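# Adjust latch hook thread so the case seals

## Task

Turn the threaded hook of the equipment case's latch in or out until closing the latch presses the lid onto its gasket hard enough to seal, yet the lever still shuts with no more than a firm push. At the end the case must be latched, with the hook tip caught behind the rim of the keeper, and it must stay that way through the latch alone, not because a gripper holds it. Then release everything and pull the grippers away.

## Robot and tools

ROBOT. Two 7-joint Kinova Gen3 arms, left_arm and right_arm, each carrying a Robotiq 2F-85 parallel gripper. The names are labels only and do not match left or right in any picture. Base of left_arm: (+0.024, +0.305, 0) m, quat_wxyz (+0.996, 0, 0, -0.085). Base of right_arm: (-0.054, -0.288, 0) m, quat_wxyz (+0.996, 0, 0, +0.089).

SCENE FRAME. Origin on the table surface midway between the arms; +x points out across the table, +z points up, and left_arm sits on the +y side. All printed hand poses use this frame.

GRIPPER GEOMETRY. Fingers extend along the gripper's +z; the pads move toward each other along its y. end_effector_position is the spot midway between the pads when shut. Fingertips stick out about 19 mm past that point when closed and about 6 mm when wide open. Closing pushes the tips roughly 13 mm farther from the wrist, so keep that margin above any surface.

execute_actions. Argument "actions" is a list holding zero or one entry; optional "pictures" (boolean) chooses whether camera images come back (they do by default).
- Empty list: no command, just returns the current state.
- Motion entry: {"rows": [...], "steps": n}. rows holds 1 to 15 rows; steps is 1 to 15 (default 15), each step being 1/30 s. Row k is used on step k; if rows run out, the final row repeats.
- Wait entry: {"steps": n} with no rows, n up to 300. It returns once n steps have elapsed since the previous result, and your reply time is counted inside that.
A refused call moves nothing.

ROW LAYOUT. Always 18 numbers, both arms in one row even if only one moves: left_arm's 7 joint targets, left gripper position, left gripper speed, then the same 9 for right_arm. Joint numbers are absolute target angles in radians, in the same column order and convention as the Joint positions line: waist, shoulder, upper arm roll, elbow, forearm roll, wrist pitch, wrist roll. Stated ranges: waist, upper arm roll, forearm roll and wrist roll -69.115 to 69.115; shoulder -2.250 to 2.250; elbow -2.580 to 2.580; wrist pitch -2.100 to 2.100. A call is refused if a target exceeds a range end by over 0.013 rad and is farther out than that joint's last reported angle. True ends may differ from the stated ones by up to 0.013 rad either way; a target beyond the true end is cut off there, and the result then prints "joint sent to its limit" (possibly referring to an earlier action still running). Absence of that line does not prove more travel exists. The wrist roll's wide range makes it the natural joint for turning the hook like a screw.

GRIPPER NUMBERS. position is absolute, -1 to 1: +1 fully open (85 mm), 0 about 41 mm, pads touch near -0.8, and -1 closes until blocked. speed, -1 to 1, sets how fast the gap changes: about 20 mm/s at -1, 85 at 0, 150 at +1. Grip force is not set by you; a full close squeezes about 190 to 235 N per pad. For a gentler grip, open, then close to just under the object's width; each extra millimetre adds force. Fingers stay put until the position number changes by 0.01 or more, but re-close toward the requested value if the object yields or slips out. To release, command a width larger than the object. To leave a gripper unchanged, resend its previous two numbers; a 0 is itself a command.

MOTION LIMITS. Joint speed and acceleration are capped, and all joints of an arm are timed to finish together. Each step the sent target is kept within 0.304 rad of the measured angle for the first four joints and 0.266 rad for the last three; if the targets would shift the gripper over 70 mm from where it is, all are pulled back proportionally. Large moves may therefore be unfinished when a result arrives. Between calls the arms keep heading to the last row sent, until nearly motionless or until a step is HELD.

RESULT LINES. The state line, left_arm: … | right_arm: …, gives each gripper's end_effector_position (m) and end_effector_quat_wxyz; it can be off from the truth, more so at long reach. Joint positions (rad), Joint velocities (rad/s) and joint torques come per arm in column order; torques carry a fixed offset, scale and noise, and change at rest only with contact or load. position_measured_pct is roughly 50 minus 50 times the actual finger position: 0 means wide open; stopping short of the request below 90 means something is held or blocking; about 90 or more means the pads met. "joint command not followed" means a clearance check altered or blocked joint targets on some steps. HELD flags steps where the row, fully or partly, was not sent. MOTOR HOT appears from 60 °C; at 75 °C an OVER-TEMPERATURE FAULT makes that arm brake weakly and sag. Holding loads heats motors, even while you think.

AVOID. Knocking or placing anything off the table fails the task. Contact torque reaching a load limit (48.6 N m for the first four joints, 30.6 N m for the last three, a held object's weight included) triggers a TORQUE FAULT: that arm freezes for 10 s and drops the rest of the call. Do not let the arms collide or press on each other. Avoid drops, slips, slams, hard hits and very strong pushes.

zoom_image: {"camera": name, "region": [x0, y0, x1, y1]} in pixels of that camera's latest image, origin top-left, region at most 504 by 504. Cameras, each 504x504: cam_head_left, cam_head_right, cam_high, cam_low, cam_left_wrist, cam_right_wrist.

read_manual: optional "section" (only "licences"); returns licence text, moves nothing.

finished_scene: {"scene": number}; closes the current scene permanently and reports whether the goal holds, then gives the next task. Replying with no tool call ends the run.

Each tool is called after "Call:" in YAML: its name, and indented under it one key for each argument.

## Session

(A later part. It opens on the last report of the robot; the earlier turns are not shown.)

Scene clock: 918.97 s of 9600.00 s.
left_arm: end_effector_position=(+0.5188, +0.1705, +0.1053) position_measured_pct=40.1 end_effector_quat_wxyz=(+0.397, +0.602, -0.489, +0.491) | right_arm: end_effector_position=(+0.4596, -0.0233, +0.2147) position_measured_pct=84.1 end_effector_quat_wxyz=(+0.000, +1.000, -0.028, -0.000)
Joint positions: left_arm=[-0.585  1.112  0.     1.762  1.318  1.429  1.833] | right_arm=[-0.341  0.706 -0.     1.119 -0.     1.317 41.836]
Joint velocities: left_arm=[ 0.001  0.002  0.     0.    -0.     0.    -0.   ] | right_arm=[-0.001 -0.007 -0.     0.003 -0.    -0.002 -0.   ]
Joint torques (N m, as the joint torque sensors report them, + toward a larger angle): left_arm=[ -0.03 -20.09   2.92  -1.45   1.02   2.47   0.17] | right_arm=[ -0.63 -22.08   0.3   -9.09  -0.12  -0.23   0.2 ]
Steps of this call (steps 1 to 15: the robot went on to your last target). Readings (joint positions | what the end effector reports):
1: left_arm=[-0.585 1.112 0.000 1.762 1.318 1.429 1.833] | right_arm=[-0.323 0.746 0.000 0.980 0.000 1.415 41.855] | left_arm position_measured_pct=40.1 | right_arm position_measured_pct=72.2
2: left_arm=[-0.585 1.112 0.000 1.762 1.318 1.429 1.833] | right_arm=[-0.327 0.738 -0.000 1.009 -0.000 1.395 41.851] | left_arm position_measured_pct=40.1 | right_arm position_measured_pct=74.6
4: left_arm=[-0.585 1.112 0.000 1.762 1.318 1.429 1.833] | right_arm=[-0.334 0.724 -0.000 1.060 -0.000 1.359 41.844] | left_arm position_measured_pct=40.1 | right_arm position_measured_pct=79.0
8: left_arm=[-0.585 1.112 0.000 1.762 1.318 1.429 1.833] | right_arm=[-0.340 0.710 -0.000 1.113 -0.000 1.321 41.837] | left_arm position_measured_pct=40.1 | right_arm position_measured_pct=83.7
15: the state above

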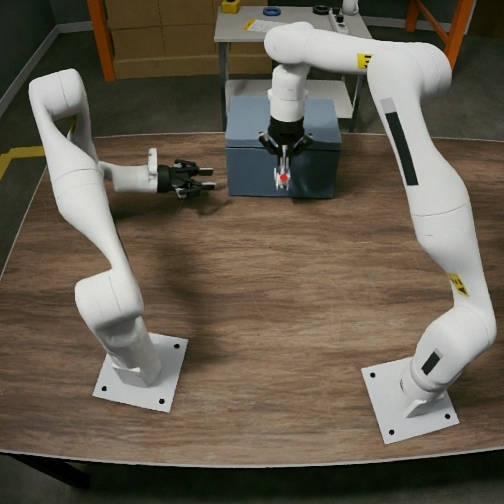

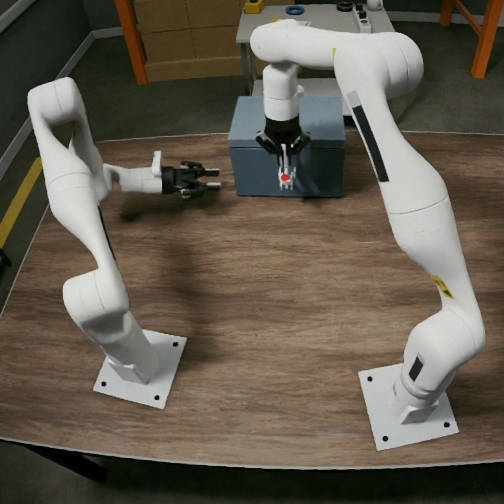

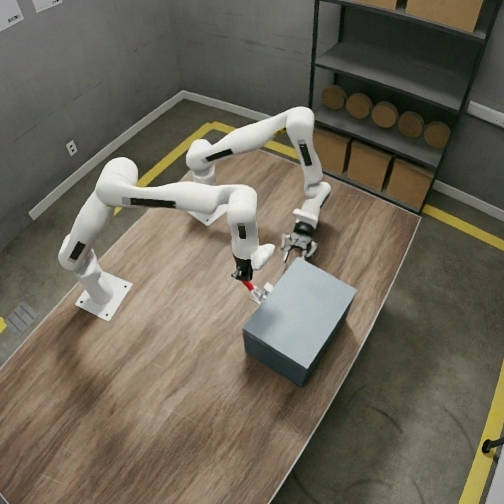

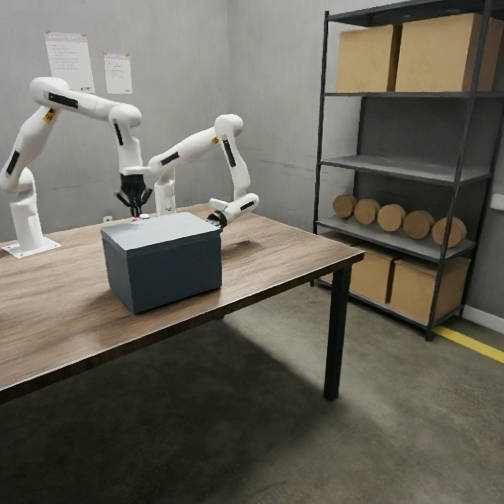

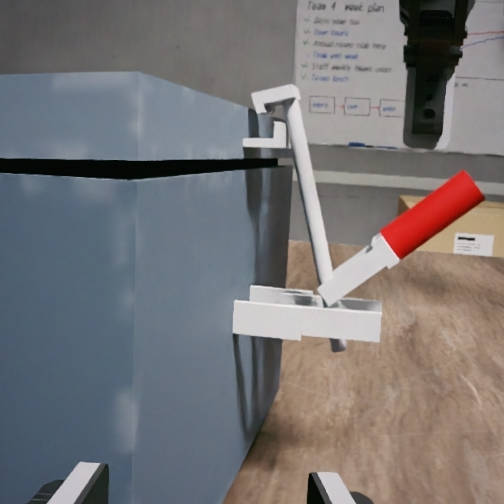

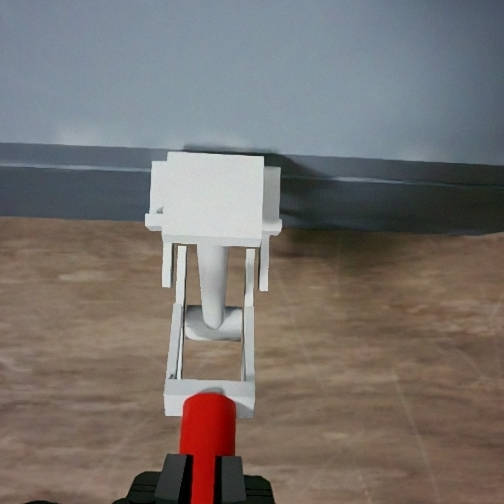

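Call:
execute_actions:
  actions:
    - {"rows":[[-0.585,1.112,0,1.762,1.318,1.429,1.833,0.2,0,-0.3415,0.7072,0,1.127,0,1.3074,41.8363,-0.69,-0.3],[-0.585,1.112,0,1.762,1.318,1.429,1.833,0.2,0,-0.3416,0.7094,0,1.1344,0,1.2978,41.8362,-0.69,-0.3],[-0.585,1.112,0,1.762,1.318,1.429,1.833,0.2,0,-0.3417,0.7115,0,1.1418,0,1.2883,41.8361,-0.69,-0.3],[-0.585,1.112,0,1.762,1.318,1.429,1.833,0.2,0,-0.3418,0.7137,0,1.1492,0,1.2787,41.836,-0.69,-0.3],[-0.585,1.112,0,1.762,1.318,1.429,1.833,0.2,0,-0.3427,0.7134,0,1.1566,0,1.2715,41.8351,-0.69,-0.3],[-0.585,1.112,0,1.762,1.318,1.429,1.833,0.2,0,-0.3436,0.7132,0,1.1641,0,1.2644,41.8342,-0.69,-0.3],[-0.585,1.112,0,1.762,1.318,1.429,1.833,0.2,0,-0.3446,0.7129,0,1.1715,0,1.2572,41.8332,-0.69,-0.3],[-0.585,1.112,0,1.762,1.318,1.429,1.833,0.2,0,-0.3455,0.7126,0,1.1789,0,1.25,41.8323,-0.69,-0.3],[-0.585,1.112,0,1.762,1.318,1.429,1.833,0.2,0,-0.3464,0.7123,0,1.1864,0,1.2429,41.8314,-0.69,-0.3],[-0.585,1.112,0,1.762,1.318,1.429,1.833,0.2,0,-0.3473,0.7121,0,1.1938,0,1.2357,41.8305,-0.69,-0.3],[-0.585,1.112,0,1.762,1.318,1.429,1.833,0.2,0,-0.3482,0.7118,0,1.2013,0,1.2286,41.8296,-0.69,-0.3],[-0.585,1.112,0,1.762,1.318,1.429,1.833,0.2,0,-0.3491,0.7115,0,1.2087,0,1.2214,41.8287,-0.69,-0.3],[-0.585,1.112,0,1.762,1.318,1.429,1.833,0.2,0,-0.3501,0.7112,0,1.2161,0,1.2142,41.8277,-0.69,-0.3],[-0.585,1.112,0,1.762,1.318,1.429,1.833,0.2,0,-0.351,0.711,0,1.2236,0,1.2071,41.8268,-0.69,-0.3],[-0.585,1.112,0,1.762,1.318,1.429,1.833,0.2,0,-0.3519,0.7107,0,1.231,0,1.1999,41.8259,-0.69,-0.3]],"steps":15}
  pictures: false

Call:
execute_actions:
  actions:
    - {"rows":[[-0.585,1.112,0,1.762,1.318,1.429,1.833,0.2,0,-0.3527,0.7106,0,1.2368,0,1.1942,41.8251,-0.69,-0.3],[-0.585,1.112,0,1.762,1.318,1.429,1.833,0.2,0,-0.3536,0.7105,0,1.2427,0,1.1884,41.8242,-0.69,-0.3],[-0.585,1.112,0,1.762,1.318,1.429,1.833,0.2,0,-0.3545,0.7104,0,1.2485,0,1.1827,41.8234,-0.69,-0.3],[-0.585,1.112,0,1.762,1.318,1.429,1.833,0.2,0,-0.3553,0.7103,0,1.2544,0,1.1769,41.8225,-0.69,-0.3],[-0.585,1.112,0,1.762,1.318,1.429,1.833,0.2,0,-0.3562,0.7102,0,1.2602,0,1.1712,41.8217,-0.69,-0.3],[-0.585,1.112,0,1.762,1.318,1.429,1.833,0.2,0,-0.357,0.7101,0,1.2661,0,1.1654,41.8208,-0.69,-0.3],[-0.585,1.112,0,1.762,1.318,1.429,1.833,0.2,0,-0.3579,0.71,0,1.2719,0,1.1597,41.82,-0.69,-0.3],[-0.585,1.112,0,1.762,1.318,1.429,1.833,0.2,0,-0.3587,0.7099,0,1.2777,0,1.154,41.8191,-0.69,-0.3],[-0.585,1.112,0,1.762,1.318,1.429,1.833,0.2,0,-0.3596,0.7098,0,1.2836,0,1.1482,41.8183,-0.69,-0.3],[-0.585,1.112,0,1.762,1.318,1.429,1.833,0.2,0,-0.3604,0.7097,0,1.2894,0,1.1425,41.8174,-0.69,-0.3],[-0.585,1.112,0,1.762,1.318,1.429,1.833,0.2,0,-0.3613,0.7096,0,1.2953,0,1.1367,41.8166,-0.69,-0.3],[-0.585,1.112,0,1.762,1.318,1.429,1.833,0.2,0,-0.3621,0.7095,0,1.3011,0,1.131,41.8157,-0.69,-0.3]],"steps":15}

Scene clock: 957.27 s of 9600.00 s.
left_arm: end_effector_position=(+0.5188, +0.1705, +0.1053) position_measured_pct=40.1 end_effector_quat_wxyz=(+0.397, +0.602, -0.489, +0.491) | right_arm: end_effector_position=(+0.4518, -0.0228, +0.1853) position_measured_pct=84.1 end_effector_quat_wxyz=(-0.000, +1.000, -0.028, +0.000)
Joint positions: left_arm=[-0.585  1.112  0.     1.762  1.318  1.429  1.833] | right_arm=[-0.349  0.711  0.     1.207  0.     1.223 41.829]
Joint velocities: left_arm=[-0.     0.002 -0.001 -0.    -0.     0.001 -0.   ] | right_arm=[-0.028 -0.007 -0.     0.222 -0.001 -0.214 -0.027]
Joint torques (N m, as the joint torque sensors report them, + toward a larger angle): left_arm=[ -0.03 -20.19   3.09  -1.38   1.     2.44   0.28] | right_arm=[ -1.44 -21.7   -0.1   -8.18  -0.31   0.3   -0.3 ]
Steps of this call (steps 1 to 15: the robot went on to your last target; steps 16 to 1134: nothing new was sent; steps 1135 to 1149: all 15 steps of this action). Readings (joint positions | what the end effector reports):
1135: left_arm=[-0.585 1.112 0.000 1.762 1.318 1.429 1.833] | right_arm=[-0.341 0.705 0.000 1.120 0.000 1.316 41.836] | left_arm position_measured_pct=40.1 | right_arm position_measured_pct=84.1
1136: left_arm=[-0.585 1.112 0.000 1.762 1.318 1.429 1.833] | right_arm=[-0.341 0.706 0.000 1.123 0.000 1.313 41.836] | left_arm position_measured_pct=40.1 | right_arm position_measured_pct=84.1
1138: left_arm=[-0.585 1.112 0.000 1.762 1.318 1.429 1.833] | right_arm=[-0.342 0.708 0.000 1.131 0.000 1.302 41.836] | left_arm position_measured_pct=40.1 | right_arm position_measured_pct=84.1
1142: left_arm=[-0.585 1.112 0.000 1.762 1.318 1.429 1.833] | right_arm=[-0.343 0.712 0.000 1.156 0.000 1.273 41.835] | left_arm position_measured_pct=40.1 | right_arm position_measured_pct=84.1
1149: the state above

Scene clock: 957.77 s of 9600.00 s.
left_arm: end_effector_position=(+0.5188, +0.1705, +0.1053) position_measured_pct=40.1 end_effector_quat_wxyz=(+0.397, +0.602, -0.489, +0.491) | right_arm: end_effector_position=(+0.4390, -0.0222, +0.1602) position_measured_pct=84.1 end_effector_quat_wxyz=(-0.000, +1.000, -0.028, +0.000)
Joint positions: left_arm=[-0.585  1.112  0.     1.762  1.318  1.429  1.833] | right_arm=[-0.361  0.71   0.     1.296  0.     1.136 41.816]
Joint velocities: left_arm=[-0.     0.002  0.001 -0.    -0.    -0.    -0.001] | right_arm=[-0.01   0.002 -0.001  0.068 -0.001 -0.068 -0.01 ]
Joint torques (N m, as the joint torque sensors report them, + toward a larger angle): left_arm=[ -0.18 -20.14   2.87  -1.92   0.7    2.42   0.01] | right_arm=[ -0.18 -21.79   0.18  -8.84  -0.21   0.24   0.13]
Steps of this call (steps 1 to 15: all 15 steps of this action). Readings (joint positions | what the end effector reports):
1: left_arm=[-0.585 1.112 0.000 1.762 1.318 1.429 1.833] | right_arm=[-0.350 0.711 0.000 1.214 0.000 1.216 41.828] | left_arm position_measured_pct=40.1 | right_arm position_measured_pct=84.1
2: left_arm=[-0.585 1.112 0.000 1.762 1.318 1.429 1.833] | right_arm=[-0.351 0.711 0.000 1.222 0.000 1.209 41.827] | left_arm position_measured_pct=40.1 | right_arm position_measured_pct=84.1
4: left_arm=[-0.585 1.112 0.000 1.762 1.318 1.429 1.833] | right_arm=[-0.353 0.710 0.000 1.235 0.000 1.196 41.825] | left_arm position_measured_pct=40.1 | right_arm position_measured_pct=84.1
8: left_arm=[-0.585 1.112 0.000 1.762 1.318 1.429 1.833] | right_arm=[-0.356 0.710 0.000 1.259 0.000 1.172 41.822] | left_arm position_measured_pct=40.1 | right_arm position_measured_pct=84.1
15: the state above

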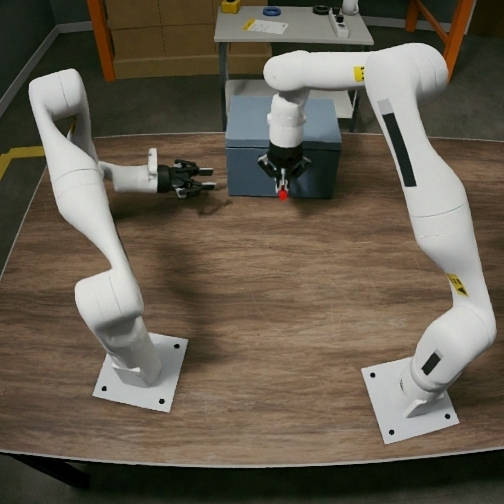

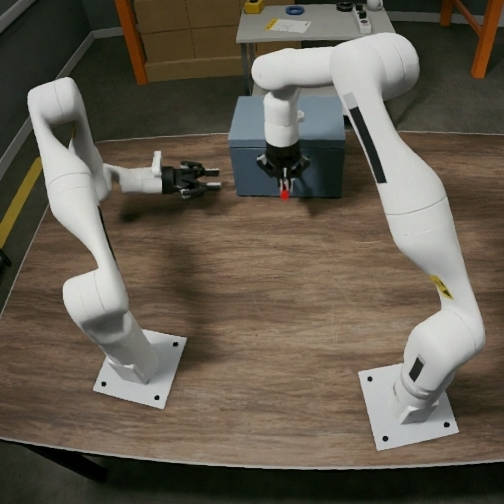

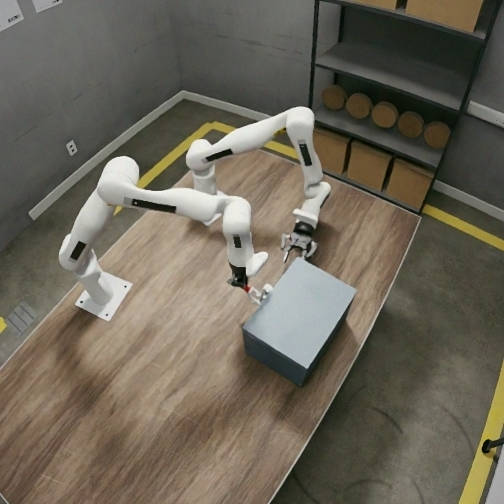

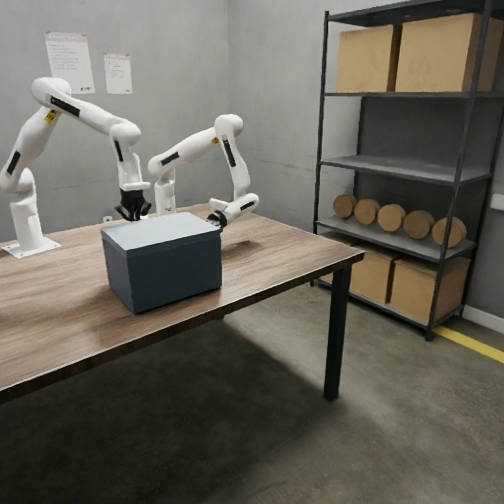

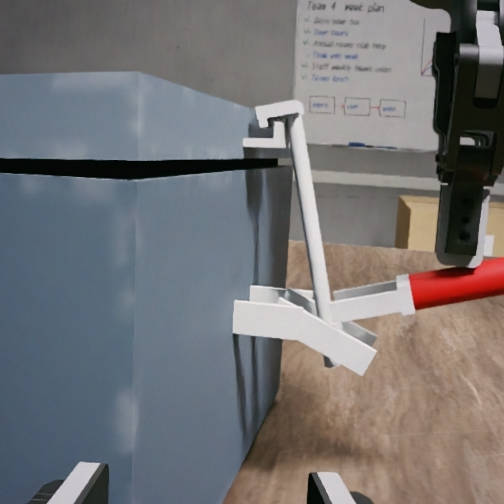

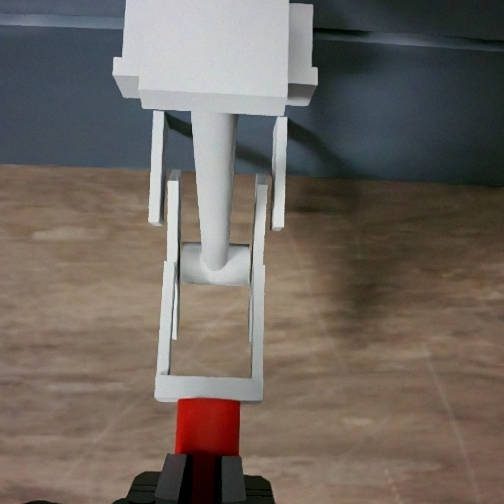

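Call:
execute_actions:
  actions:
    - {"rows":[[-0.585,1.112,0,1.762,1.318,1.429,1.833,0.2,0,-0.3627,0.7107,0,1.3059,0,1.125,41.8151,-0.69,-0.3],[-0.585,1.112,0,1.762,1.318,1.429,1.833,0.2,0,-0.3632,0.7118,0,1.3107,0,1.1191,41.8146,-0.69,-0.3],[-0.585,1.112,0,1.762,1.318,1.429,1.833,0.2,0,-0.3638,0.713,0,1.3155,0,1.1131,41.814,-0.69,-0.3],[-0.585,1.112,0,1.762,1.318,1.429,1.833,0.2,0,-0.3644,0.7141,0,1.3203,0,1.1072,41.8134,-0.69,-0.3],[-0.585,1.112,0,1.762,1.318,1.429,1.833,0.2,0,-0.365,0.7153,0,1.3251,0,1.1012,41.8128,-0.69,-0.3],[-0.585,1.112,0,1.762,1.318,1.429,1.833,0.2,0,-0.3655,0.7165,0,1.3298,0,1.0953,41.8123,-0.69,-0.3],[-0.585,1.112,0,1.762,1.318,1.429,1.833,0.2,0,-0.3661,0.7176,0,1.3346,0,1.0894,41.8117,-0.69,-0.3],[-0.585,1.112,0,1.762,1.318,1.429,1.833,0.2,0,-0.3667,0.7188,0,1.3394,0,1.0834,41.8111,-0.69,-0.3],[-0.585,1.112,0,1.762,1.318,1.429,1.833,0.2,0,-0.3672,0.7199,0,1.3442,0,1.0775,41.8106,-0.69,-0.3],[-0.585,1.112,0,1.762,1.318,1.429,1.833,0.2,0,-0.3678,0.7211,0,1.349,0,1.0715,41.81,-0.69,-0.3]],"steps":15}
  pictures: false

Call:
execute_actions:
  actions:
    - {"rows":[[-0.585,1.112,0,1.762,1.318,1.429,1.833,0.2,0,-0.3685,0.7217,0,1.3533,0,1.0666,41.8093,-0.69,-0.3],[-0.585,1.112,0,1.762,1.318,1.429,1.833,0.2,0,-0.3692,0.7222,0,1.3577,0,1.0617,41.8086,-0.69,-0.3],[-0.585,1.112,0,1.762,1.318,1.429,1.833,0.2,0,-0.37,0.7228,0,1.362,0,1.0568,41.8078,-0.69,-0.3],[-0.585,1.112,0,1.762,1.318,1.429,1.833,0.2,0,-0.3707,0.7233,0,1.3663,0,1.0519,41.8071,-0.69,-0.3],[-0.585,1.112,0,1.762,1.318,1.429,1.833,0.2,0,-0.3714,0.7239,0,1.3707,0,1.047,41.8064,-0.69,-0.3],[-0.585,1.112,0,1.762,1.318,1.429,1.833,0.2,0,-0.3721,0.7245,0,1.375,0,1.0422,41.8057,-0.69,-0.3],[-0.585,1.112,0,1.762,1.318,1.429,1.833,0.2,0,-0.3728,0.725,0,1.3793,0,1.0373,41.805,-0.69,-0.3],[-0.585,1.112,0,1.762,1.318,1.429,1.833,0.2,0,-0.3736,0.7256,0,1.3836,0,1.0324,41.8042,-0.69,-0.3],[-0.585,1.112,0,1.762,1.318,1.429,1.833,0.2,0,-0.3743,0.7261,0,1.388,0,1.0275,41.8035,-0.69,-0.3],[-0.585,1.112,0,1.762,1.318,1.429,1.833,0.2,0,-0.375,0.7267,0,1.3923,0,1.0226,41.8028,-0.69,-0.3]],"steps":15}

Scene clock: 985.07 s of 9600.00 s.
left_arm: end_effector_position=(+0.5188, +0.1705, +0.1053) position_measured_pct=40.1 end_effector_quat_wxyz=(+0.397, +0.602, -0.489, +0.491) | right_arm: end_effector_position=(+0.4329, -0.0219, +0.1398) position_measured_pct=84.1 end_effector_quat_wxyz=(-0.000, +1.000, -0.028, +0.000)
Joint positions: left_arm=[-0.585  1.112  0.     1.762  1.318  1.429  1.833] | right_arm=[-0.367  0.721  0.     1.347  0.     1.073 41.81 ]
Joint velocities: left_arm=[-0.001  0.001  0.    -0.     0.    -0.     0.   ] | right_arm=[-0.002  0.005  0.002  0.02   0.    -0.025 -0.002]
Joint torques (N m, as the joint torque sensors report them, + toward a larger angle): left_arm=[ -0.35 -20.26   3.33  -1.63   1.14   2.41  -0.07] | right_arm=[  0.14 -21.81  -0.04  -8.65  -0.42   0.28   0.42]
Steps of this call (steps 1 to 15: the robot went on to your last target; steps 16 to 804: nothing new was sent; steps 805 to 819: all 15 steps of this action). Readings (joint positions | what the end effector reports):
805: left_arm=[-0.585 1.112 0.000 1.762 1.318 1.429 1.833] | right_arm=[-0.362 0.709 0.000 1.301 0.000 1.130 41.816] | left_arm position_measured_pct=40.1 | right_arm position_measured_pct=84.1
806: left_arm=[-0.585 1.112 0.000 1.762 1.318 1.429 1.833] | right_arm=[-0.362 0.710 0.000 1.303 0.000 1.128 41.815] | left_arm position_measured_pct=40.1 | right_arm position_measured_pct=84.1
808: left_arm=[-0.585 1.112 0.000 1.762 1.318 1.429 1.833] | right_arm=[-0.363 0.711 0.000 1.309 0.000 1.121 41.815] | left_arm position_measured_pct=40.1 | right_arm position_measured_pct=84.1
812: left_arm=[-0.585 1.112 0.000 1.762 1.318 1.429 1.833] | right_arm=[-0.365 0.715 0.000 1.326 0.000 1.101 41.813] | left_arm position_measured_pct=40.1 | right_arm position_measured_pct=84.1
819: the state above

Scene clock: 985.57 s of 9600.00 s.
left_arm: end_effector_position=(+0.5188, +0.1705, +0.1053) position_measured_pct=40.1 end_effector_quat_wxyz=(+0.397, +0.602, -0.489, +0.491) | right_arm: end_effector_position=(+0.4280, -0.0219, +0.1269) position_measured_pct=84.1 end_effector_quat_wxyz=(-0.001, +1.000, -0.029, +0.003)
Joint positions: left_arm=[-0.585  1.112  0.     1.762  1.318  1.429  1.833] | right_arm=[-0.374  0.723  0.001  1.389  0.001  1.023 41.803]
Joint velocities: left_arm=[-0.002 -0.    -0.    -0.     0.     0.     0.   ] | right_arm=[-0.001 -0.002  0.001  0.017 -0.    -0.02  -0.003]
Joint torques (N m, as the joint torque sensors report them, + toward a larger angle): left_arm=[ -0.61 -20.19   2.88  -1.9    0.94   2.67  -0.09] | right_arm=[ -0.93 -18.65  -0.86  -6.12  -0.96   0.43   0.33]
Steps of this call (steps 1 to 15: all 15 steps of this action). Readings (joint positions | what the end effector reports):
1: left_arm=[-0.585 1.112 0.000 1.762 1.318 1.429 1.833] | right_arm=[-0.368 0.721 0.000 1.348 0.000 1.072 41.810] | left_arm position_measured_pct=40.1 | right_arm position_measured_pct=84.1
2: left_arm=[-0.585 1.112 0.000 1.762 1.318 1.429 1.833] | right_arm=[-0.368 0.721 0.000 1.350 0.000 1.070 41.810] | left_arm position_measured_pct=40.1 | right_arm position_measured_pct=84.1
4: left_arm=[-0.585 1.112 0.000 1.762 1.318 1.429 1.833] | right_arm=[-0.369 0.722 0.000 1.356 0.000 1.063 41.809] | left_arm position_measured_pct=40.1 | right_arm position_measured_pct=84.1
8: left_arm=[-0.585 1.112 0.000 1.762 1.318 1.429 1.833] | right_arm=[-0.371 0.723 0.001 1.370 0.001 1.046 41.806] | left_arm position_measured_pct=40.1 | right_arm position_measured_pct=84.1
15: the state above

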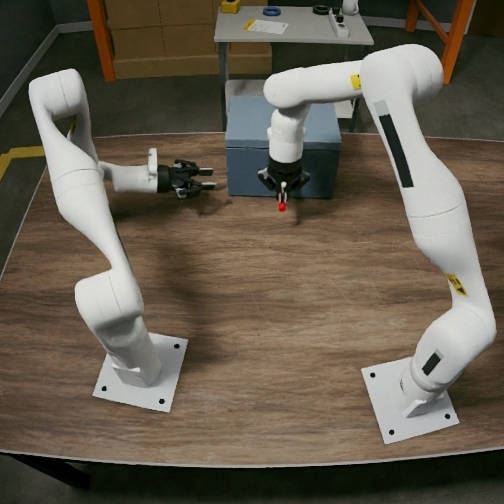

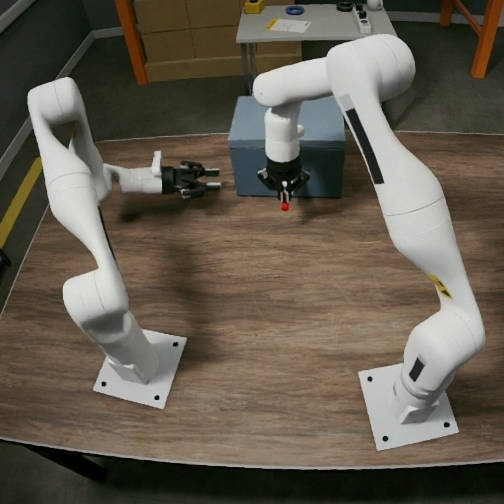

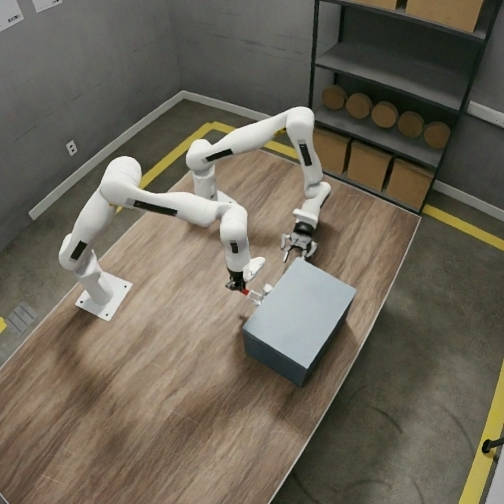

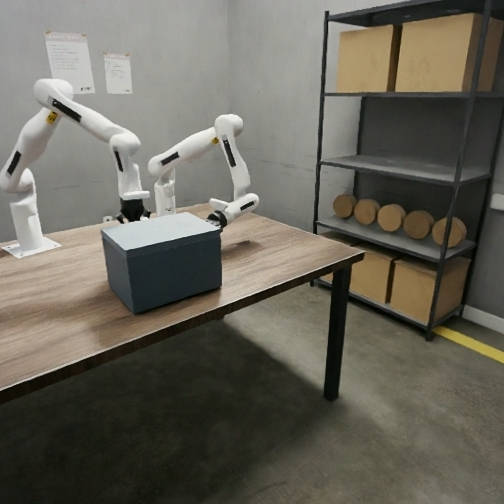

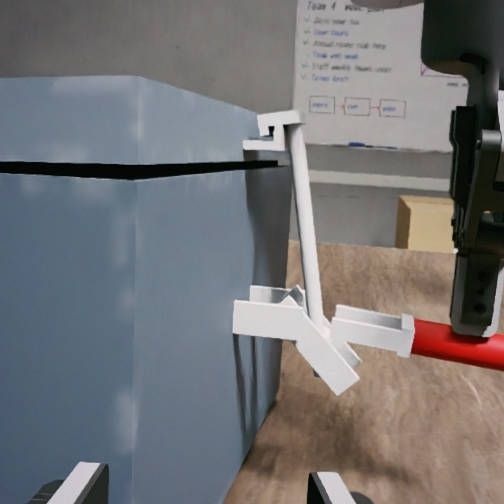

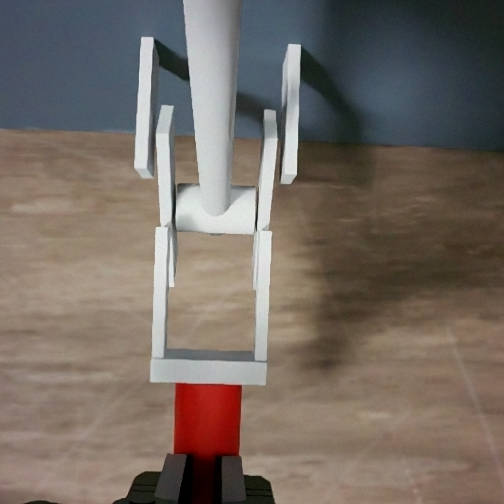

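Call:
zoom_image:
  camera: "cam_left_wrist"
  region: [100, 140, 180, 200]

Region (100, 140, 180, 200) of cam_left_wrist's 504x504 image, scaled by 6.300; it fills the top 378 rows of this view, and the rest is white.

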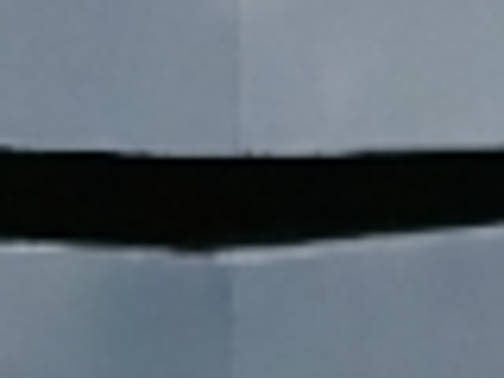

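Call:
execute_actions:
  actions:
    - {"rows":[[-0.585,1.112,0,1.762,1.318,1.429,1.833,0.2,0,-0.375,0.7267,0,1.3923,0,1.0226,41.8028,-0.35,-1]],"steps":15}
  pictures: false

Call:
execute_actions:
  actions:
    - {"steps":20}

Scene clock: 1046.07 s of 9600.00 s.
left_arm: end_effector_position=(+0.5188, +0.1705, +0.1053) position_measured_pct=40.1 end_effector_quat_wxyz=(+0.397, +0.602, -0.489, +0.491) | right_arm: end_effector_position=(+0.4261, -0.0220, +0.1250) position_measured_pct=75.8 end_effector_quat_wxyz=(+0.000, +1.000, -0.028, +0.001)
Joint positions: left_arm=[-0.585  1.112  0.     1.762  1.318  1.429  1.833] | right_arm=[-0.374  0.725  0.001  1.392  0.     1.023 41.803]
Joint velocities: left_arm=[-0.     0.     0.001 -0.    -0.    -0.    -0.   ] | right_arm=[ 0.001  0.004 -0.     0.002  0.     0.     0.   ]
Joint torques (N m, as the joint torque sensors report them, + toward a larger angle): left_arm=[ -0.36 -19.96   2.87  -1.54   0.96   2.22   0.04] | right_arm=[ -0.86 -20.5   -0.36  -7.79  -0.48  -0.07   0.19]
Steps of this call (steps 1 to 15: the robot went on to your last target; steps 16 to 1800: nothing new was sent; steps 1801 to 1815: all 15 steps of this action). Readings (joint positions | what the end effector reports):
1801: left_arm=[-0.585 1.112 0.000 1.762 1.318 1.429 1.833] | right_arm=[-0.374 0.723 0.001 1.390 0.001 1.022 41.803] | left_arm position_measured_pct=40.1 | right_arm position_measured_pct=84.1
1802: left_arm=[-0.585 1.112 0.000 1.762 1.318 1.429 1.833] | right_arm=[-0.374 0.723 0.001 1.390 0.001 1.022 41.803] | left_arm position_measured_pct=40.1 | right_arm position_measured_pct=84.1
1804: left_arm=[-0.585 1.112 0.000 1.762 1.318 1.429 1.833] | right_arm=[-0.374 0.723 0.001 1.390 0.001 1.022 41.803] | left_arm position_measured_pct=40.1 | right_arm position_measured_pct=83.3
1808: left_arm=[-0.585 1.112 0.000 1.762 1.318 1.429 1.833] | right_arm=[-0.374 0.724 0.001 1.391 0.000 1.023 41.803] | left_arm position_measured_pct=40.1 | right_arm position_measured_pct=80.6
1815: the state above

Scene clock: 1046.73 s of 9600.00 s.
left_arm: end_effector_position=(+0.5188, +0.1705, +0.1053) position_measured_pct=40.1 end_effector_quat_wxyz=(+0.397, +0.602, -0.489, +0.491) | right_arm: end_effector_position=(+0.4255, -0.0214, +0.1242) position_measured_pct=67.5 end_effector_quat_wxyz=(-0.000, +1.000, -0.028, +0.000)
Joint positions: left_arm=[-0.585  1.112  0.     1.762  1.318  1.429  1.833] | right_arm=[-0.375  0.727 -0.     1.392 -0.     1.023 41.803]
Joint velocities: left_arm=[ 0.    -0.001  0.    -0.     0.001  0.001  0.001] | right_arm=[-0.     0.002  0.     0.     0.     0.    -0.   ]
Joint torques (N m, as the joint torque sensors report them, + toward a larger angle): left_arm=[ -0.43 -20.41   2.92  -1.79   1.24   2.65   0.31] | right_arm=[ -0.34 -21.38   0.53  -8.09  -0.24   0.1    0.23]
Steps of this call (steps 1 to 15: the robot went on to your last target; steps 16 to 20: nothing new was sent). Readings (joint positions | what the end effector reports):
1: left_arm=[-0.585 1.112 0.000 1.762 1.318 1.429 1.833] | right_arm=[-0.374 0.725 0.001 1.392 0.000 1.023 41.803] | left_arm position_measured_pct=40.1 | right_arm position_measured_pct=75.0
2: left_arm=[-0.585 1.112 0.000 1.762 1.318 1.429 1.833] | right_arm=[-0.374 0.726 0.001 1.392 0.000 1.023 41.803] | left_arm position_measured_pct=40.1 | right_arm position_measured_pct=74.2
4: left_arm=[-0.585 1.112 0.000 1.762 1.318 1.429 1.833] | right_arm=[-0.374 0.726 0.001 1.392 0.000 1.023 41.803] | left_arm position_measured_pct=40.1 | right_arm position_measured_pct=72.6
8: left_arm=[-0.585 1.112 0.000 1.762 1.318 1.429 1.833] | right_arm=[-0.375 0.726 0.000 1.392 -0.000 1.023 41.803] | left_arm position_measured_pct=40.1 | right_arm position_measured_pct=69.8
20: the state above
All arms were judged still, so your last target was given up. Only a new action makes them travel on or press farther. Fingers that are still opening or closing keep moving.

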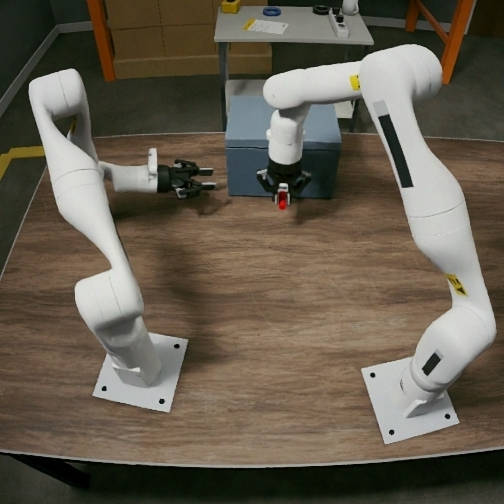

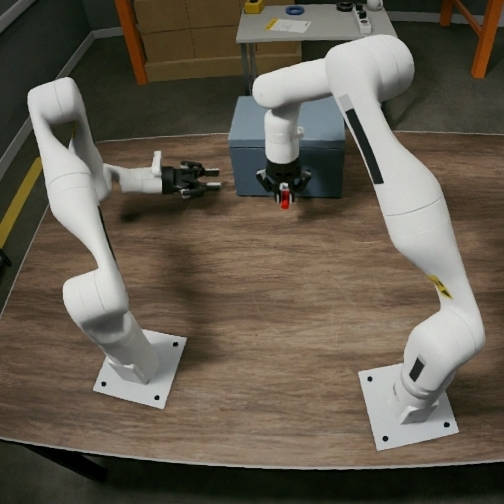

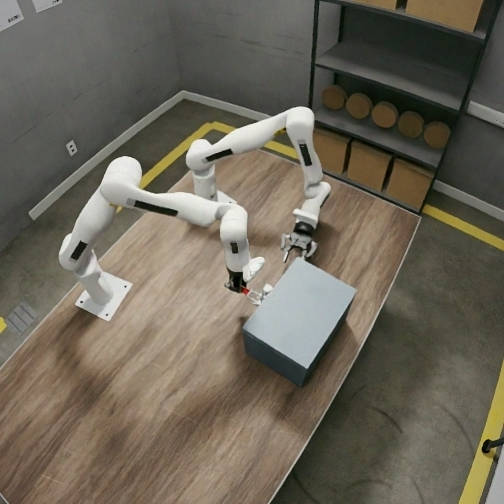

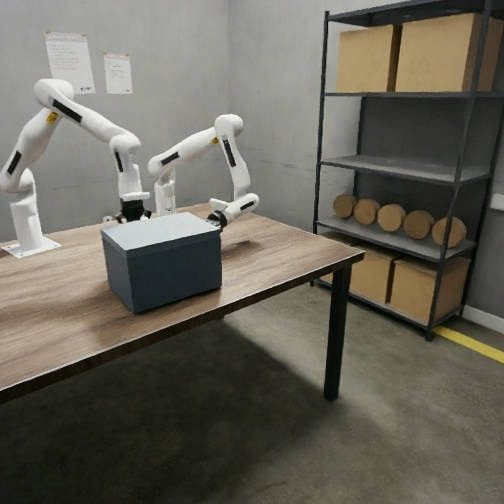

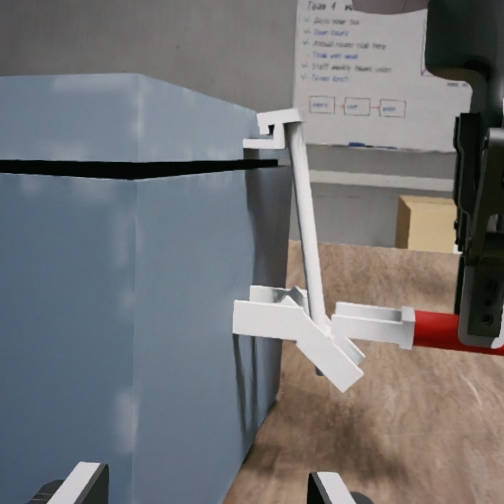

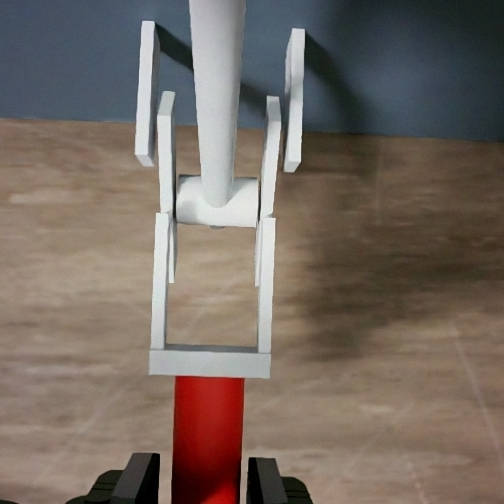

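Call:
execute_actions:
  actions:
    - {"rows":[[-0.585,1.112,0,1.762,1.318,1.429,1.833,0.2,0,-0.3743,0.7298,0,1.3917,0,1.0202,41.8035,-0.35,-0.5],[-0.585,1.112,0,1.762,1.318,1.429,1.833,0.2,0,-0.3737,0.7328,0,1.3911,0,1.0177,41.8043,-0.35,-0.5],[-0.585,1.112,0,1.762,1.318,1.429,1.833,0.2,0,-0.373,0.7359,0,1.3905,0,1.0153,41.805,-0.35,-0.5],[-0.585,1.112,0,1.762,1.318,1.429,1.833,0.2,0,-0.3724,0.7389,0,1.3899,0,1.0128,41.8057,-0.35,-0.5],[-0.585,1.112,0,1.762,1.318,1.429,1.833,0.2,0,-0.3717,0.742,0,1.3892,0,1.0104,41.8064,-0.35,-0.5],[-0.585,1.112,0,1.762,1.318,1.429,1.833,0.2,0,-0.371,0.745,0,1.3886,0,1.0079,41.8072,-0.35,-0.5],[-0.585,1.112,0,1.762,1.318,1.429,1.833,0.2,0,-0.3704,0.7481,0,1.388,0,1.0055,41.8079,-0.35,-0.5],[-0.585,1.112,0,1.762,1.318,1.429,1.833,0.2,0,-0.3697,0.7511,0,1.3874,0,1.003,41.8086,-0.35,-0.5],[-0.585,1.112,0,1.762,1.318,1.429,1.833,0.2,0,-0.3697,0.7511,0,1.3874,0,1.003,41.8086,-0.35,-0.5],[-0.585,1.112,0,1.762,1.318,1.429,1.833,0.2,0,-0.3697,0.7511,0,1.3874,0,1.003,41.8086,-0.35,-0.5],[-0.585,1.112,0,1.762,1.318,1.429,1.833,0.2,0,-0.3697,0.7511,0,1.3874,0,1.003,41.8086,-0.35,-0.5],[-0.585,1.112,0,1.762,1.318,1.429,1.833,0.2,0,-0.3697,0.7511,0,1.3874,0,1.003,41.8086,-0.56,-0.8]],"steps":15}
  pictures: false

Call:
execute_actions:
  actions:
    - {"steps":20}

Scene clock: 1107.23 s of 9600.00 s.
left_arm: end_effector_position=(+0.5188, +0.1705, +0.1053) position_measured_pct=40.1 end_effector_quat_wxyz=(+0.397, +0.602, -0.489, +0.491) | right_arm: end_effector_position=(+0.4306, -0.0216, +0.1124) position_measured_pct=69.4 end_effector_quat_wxyz=(-0.000, +1.000, -0.027, +0.000)
Joint positions: left_arm=[-0.585  1.112  0.     1.762  1.318  1.429  1.833] | right_arm=[-0.37   0.75   0.     1.388  0.     1.003 41.809]
Joint velocities: left_arm=[-0.    -0.001 -0.001  0.    -0.    -0.001 -0.001] | right_arm=[ 0.001  0.006 -0.    -0.002 -0.    -0.003  0.001]
Joint torques (N m, as the joint torque sensors report them, + toward a larger angle): left_arm=[ -0.38 -20.19   3.21  -1.53   1.27   2.57   0.07] | right_arm=[  0.03 -22.18   0.29  -8.27  -0.11   0.08   0.04]
Steps of this call (steps 1 to 1800: nothing new was sent; steps 1801 to 1815: all 15 steps of this action). Readings (joint positions | what the end effector reports):
1801: left_arm=[-0.585 1.112 0.000 1.762 1.318 1.429 1.833] | right_arm=[-0.375 0.727 -0.000 1.392 -0.000 1.022 41.803] | left_arm position_measured_pct=40.1 | right_arm position_measured_pct=67.5
1802: left_arm=[-0.585 1.112 0.000 1.762 1.318 1.429 1.833] | right_arm=[-0.375 0.729 -0.000 1.392 -0.000 1.022 41.803] | left_arm position_measured_pct=40.1 | right_arm position_measured_pct=67.5
1804: left_arm=[-0.585 1.112 0.000 1.762 1.318 1.429 1.833] | right_arm=[-0.374 0.733 -0.000 1.391 -0.000 1.018 41.804] | left_arm position_measured_pct=40.1 | right_arm position_measured_pct=67.5
1808: left_arm=[-0.585 1.112 0.000 1.762 1.318 1.429 1.833] | right_arm=[-0.371 0.743 -0.000 1.389 -0.000 1.010 41.807] | left_arm position_measured_pct=40.1 | right_arm position_measured_pct=67.5
1815: the state above

Scene clock: 1107.90 s of 9600.00 s.
left_arm: end_effector_position=(+0.5188, +0.1705, +0.1053) position_measured_pct=40.1 end_effector_quat_wxyz=(+0.397, +0.602, -0.489, +0.491) | right_arm: end_effector_position=(+0.4307, -0.0224, +0.1124) position_measured_pct=74.6 end_effector_quat_wxyz=(+0.000, +1.000, -0.027, +0.000)
Joint positions: left_arm=[-0.585  1.112  0.     1.762  1.318  1.429  1.833] | right_arm=[-0.369  0.75   0.     1.388  0.001  1.004 41.809]
Joint velocities: left_arm=[-0.001 -0.002  0.001  0.    -0.    -0.    -0.   ] | right_arm=[ 0.    -0.001  0.     0.    -0.     0.     0.   ]
Joint torques (N m, as the joint torque sensors report them, + toward a larger angle): left_arm=[ -0.1  -20.22   2.88  -1.87   0.97   2.63   0.13] | right_arm=[ -0.6  -20.85  -0.18  -8.24  -0.55  -0.58  -0.1 ]
Steps of this call (steps 1 to 15: the robot went on to your last target; steps 16 to 20: nothing new was sent). Readings (joint positions | what the end effector reports):
1: left_arm=[-0.585 1.112 0.000 1.762 1.318 1.429 1.833] | right_arm=[-0.370 0.751 0.000 1.388 0.000 1.003 41.809] | left_arm position_measured_pct=40.1 | right_arm position_measured_pct=70.2
2: left_arm=[-0.585 1.112 0.000 1.762 1.318 1.429 1.833] | right_arm=[-0.369 0.751 0.001 1.388 0.001 1.004 41.809] | left_arm position_measured_pct=40.1 | right_arm position_measured_pct=71.4
4: left_arm=[-0.585 1.112 0.000 1.762 1.318 1.429 1.833] | right_arm=[-0.369 0.750 0.000 1.388 0.001 1.004 41.809] | left_arm position_measured_pct=40.1 | right_arm position_measured_pct=73.4
8: left_arm=[-0.585 1.112 0.000 1.762 1.318 1.429 1.833] | right_arm=[-0.369 0.750 0.000 1.388 0.001 1.004 41.809] | left_arm position_measured_pct=40.1 | right_arm position_measured_pct=74.6
20: the state above
All arms were judged still, so your last target was given up. Only a new action makes them travel on or press farther. Fingers that are still opening or closing keep moving.

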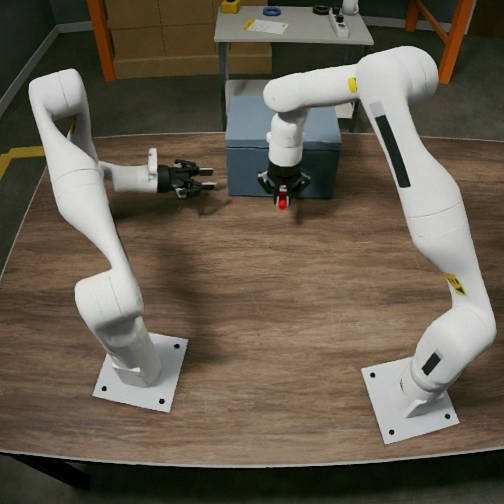

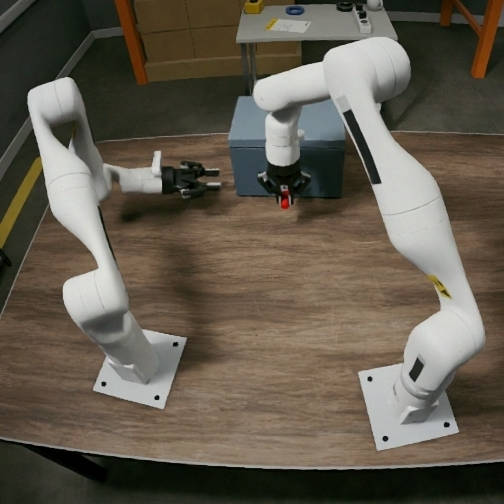

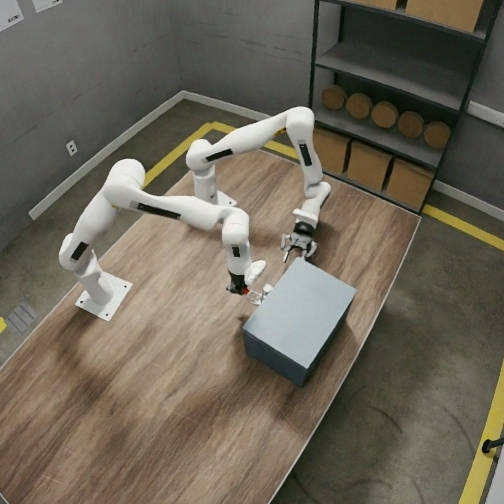

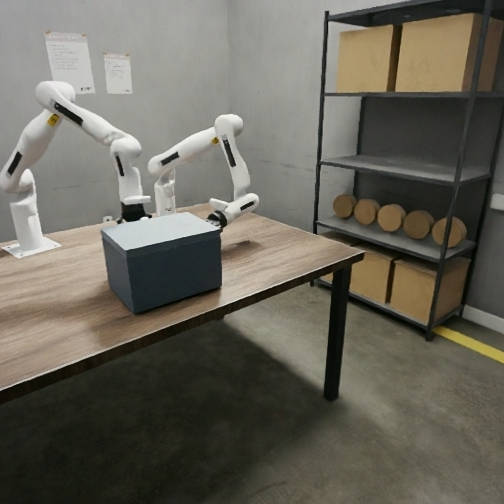

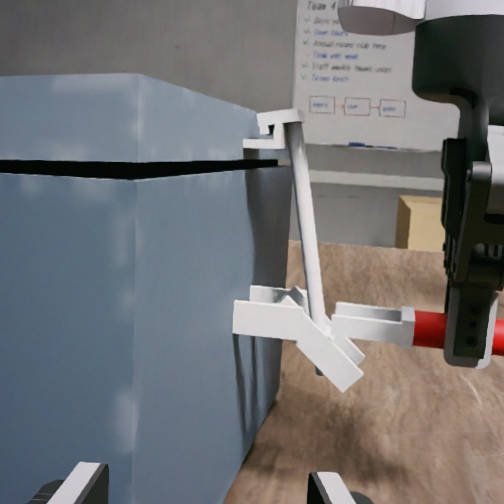

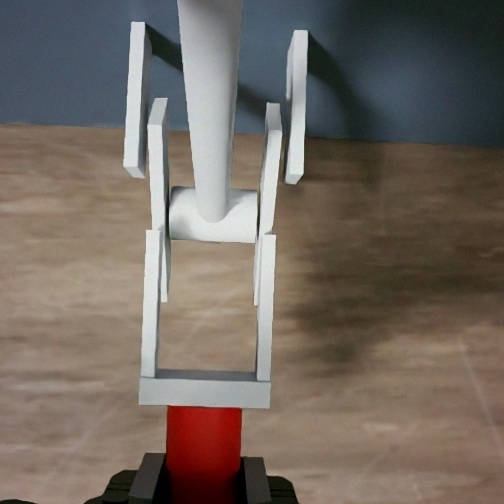

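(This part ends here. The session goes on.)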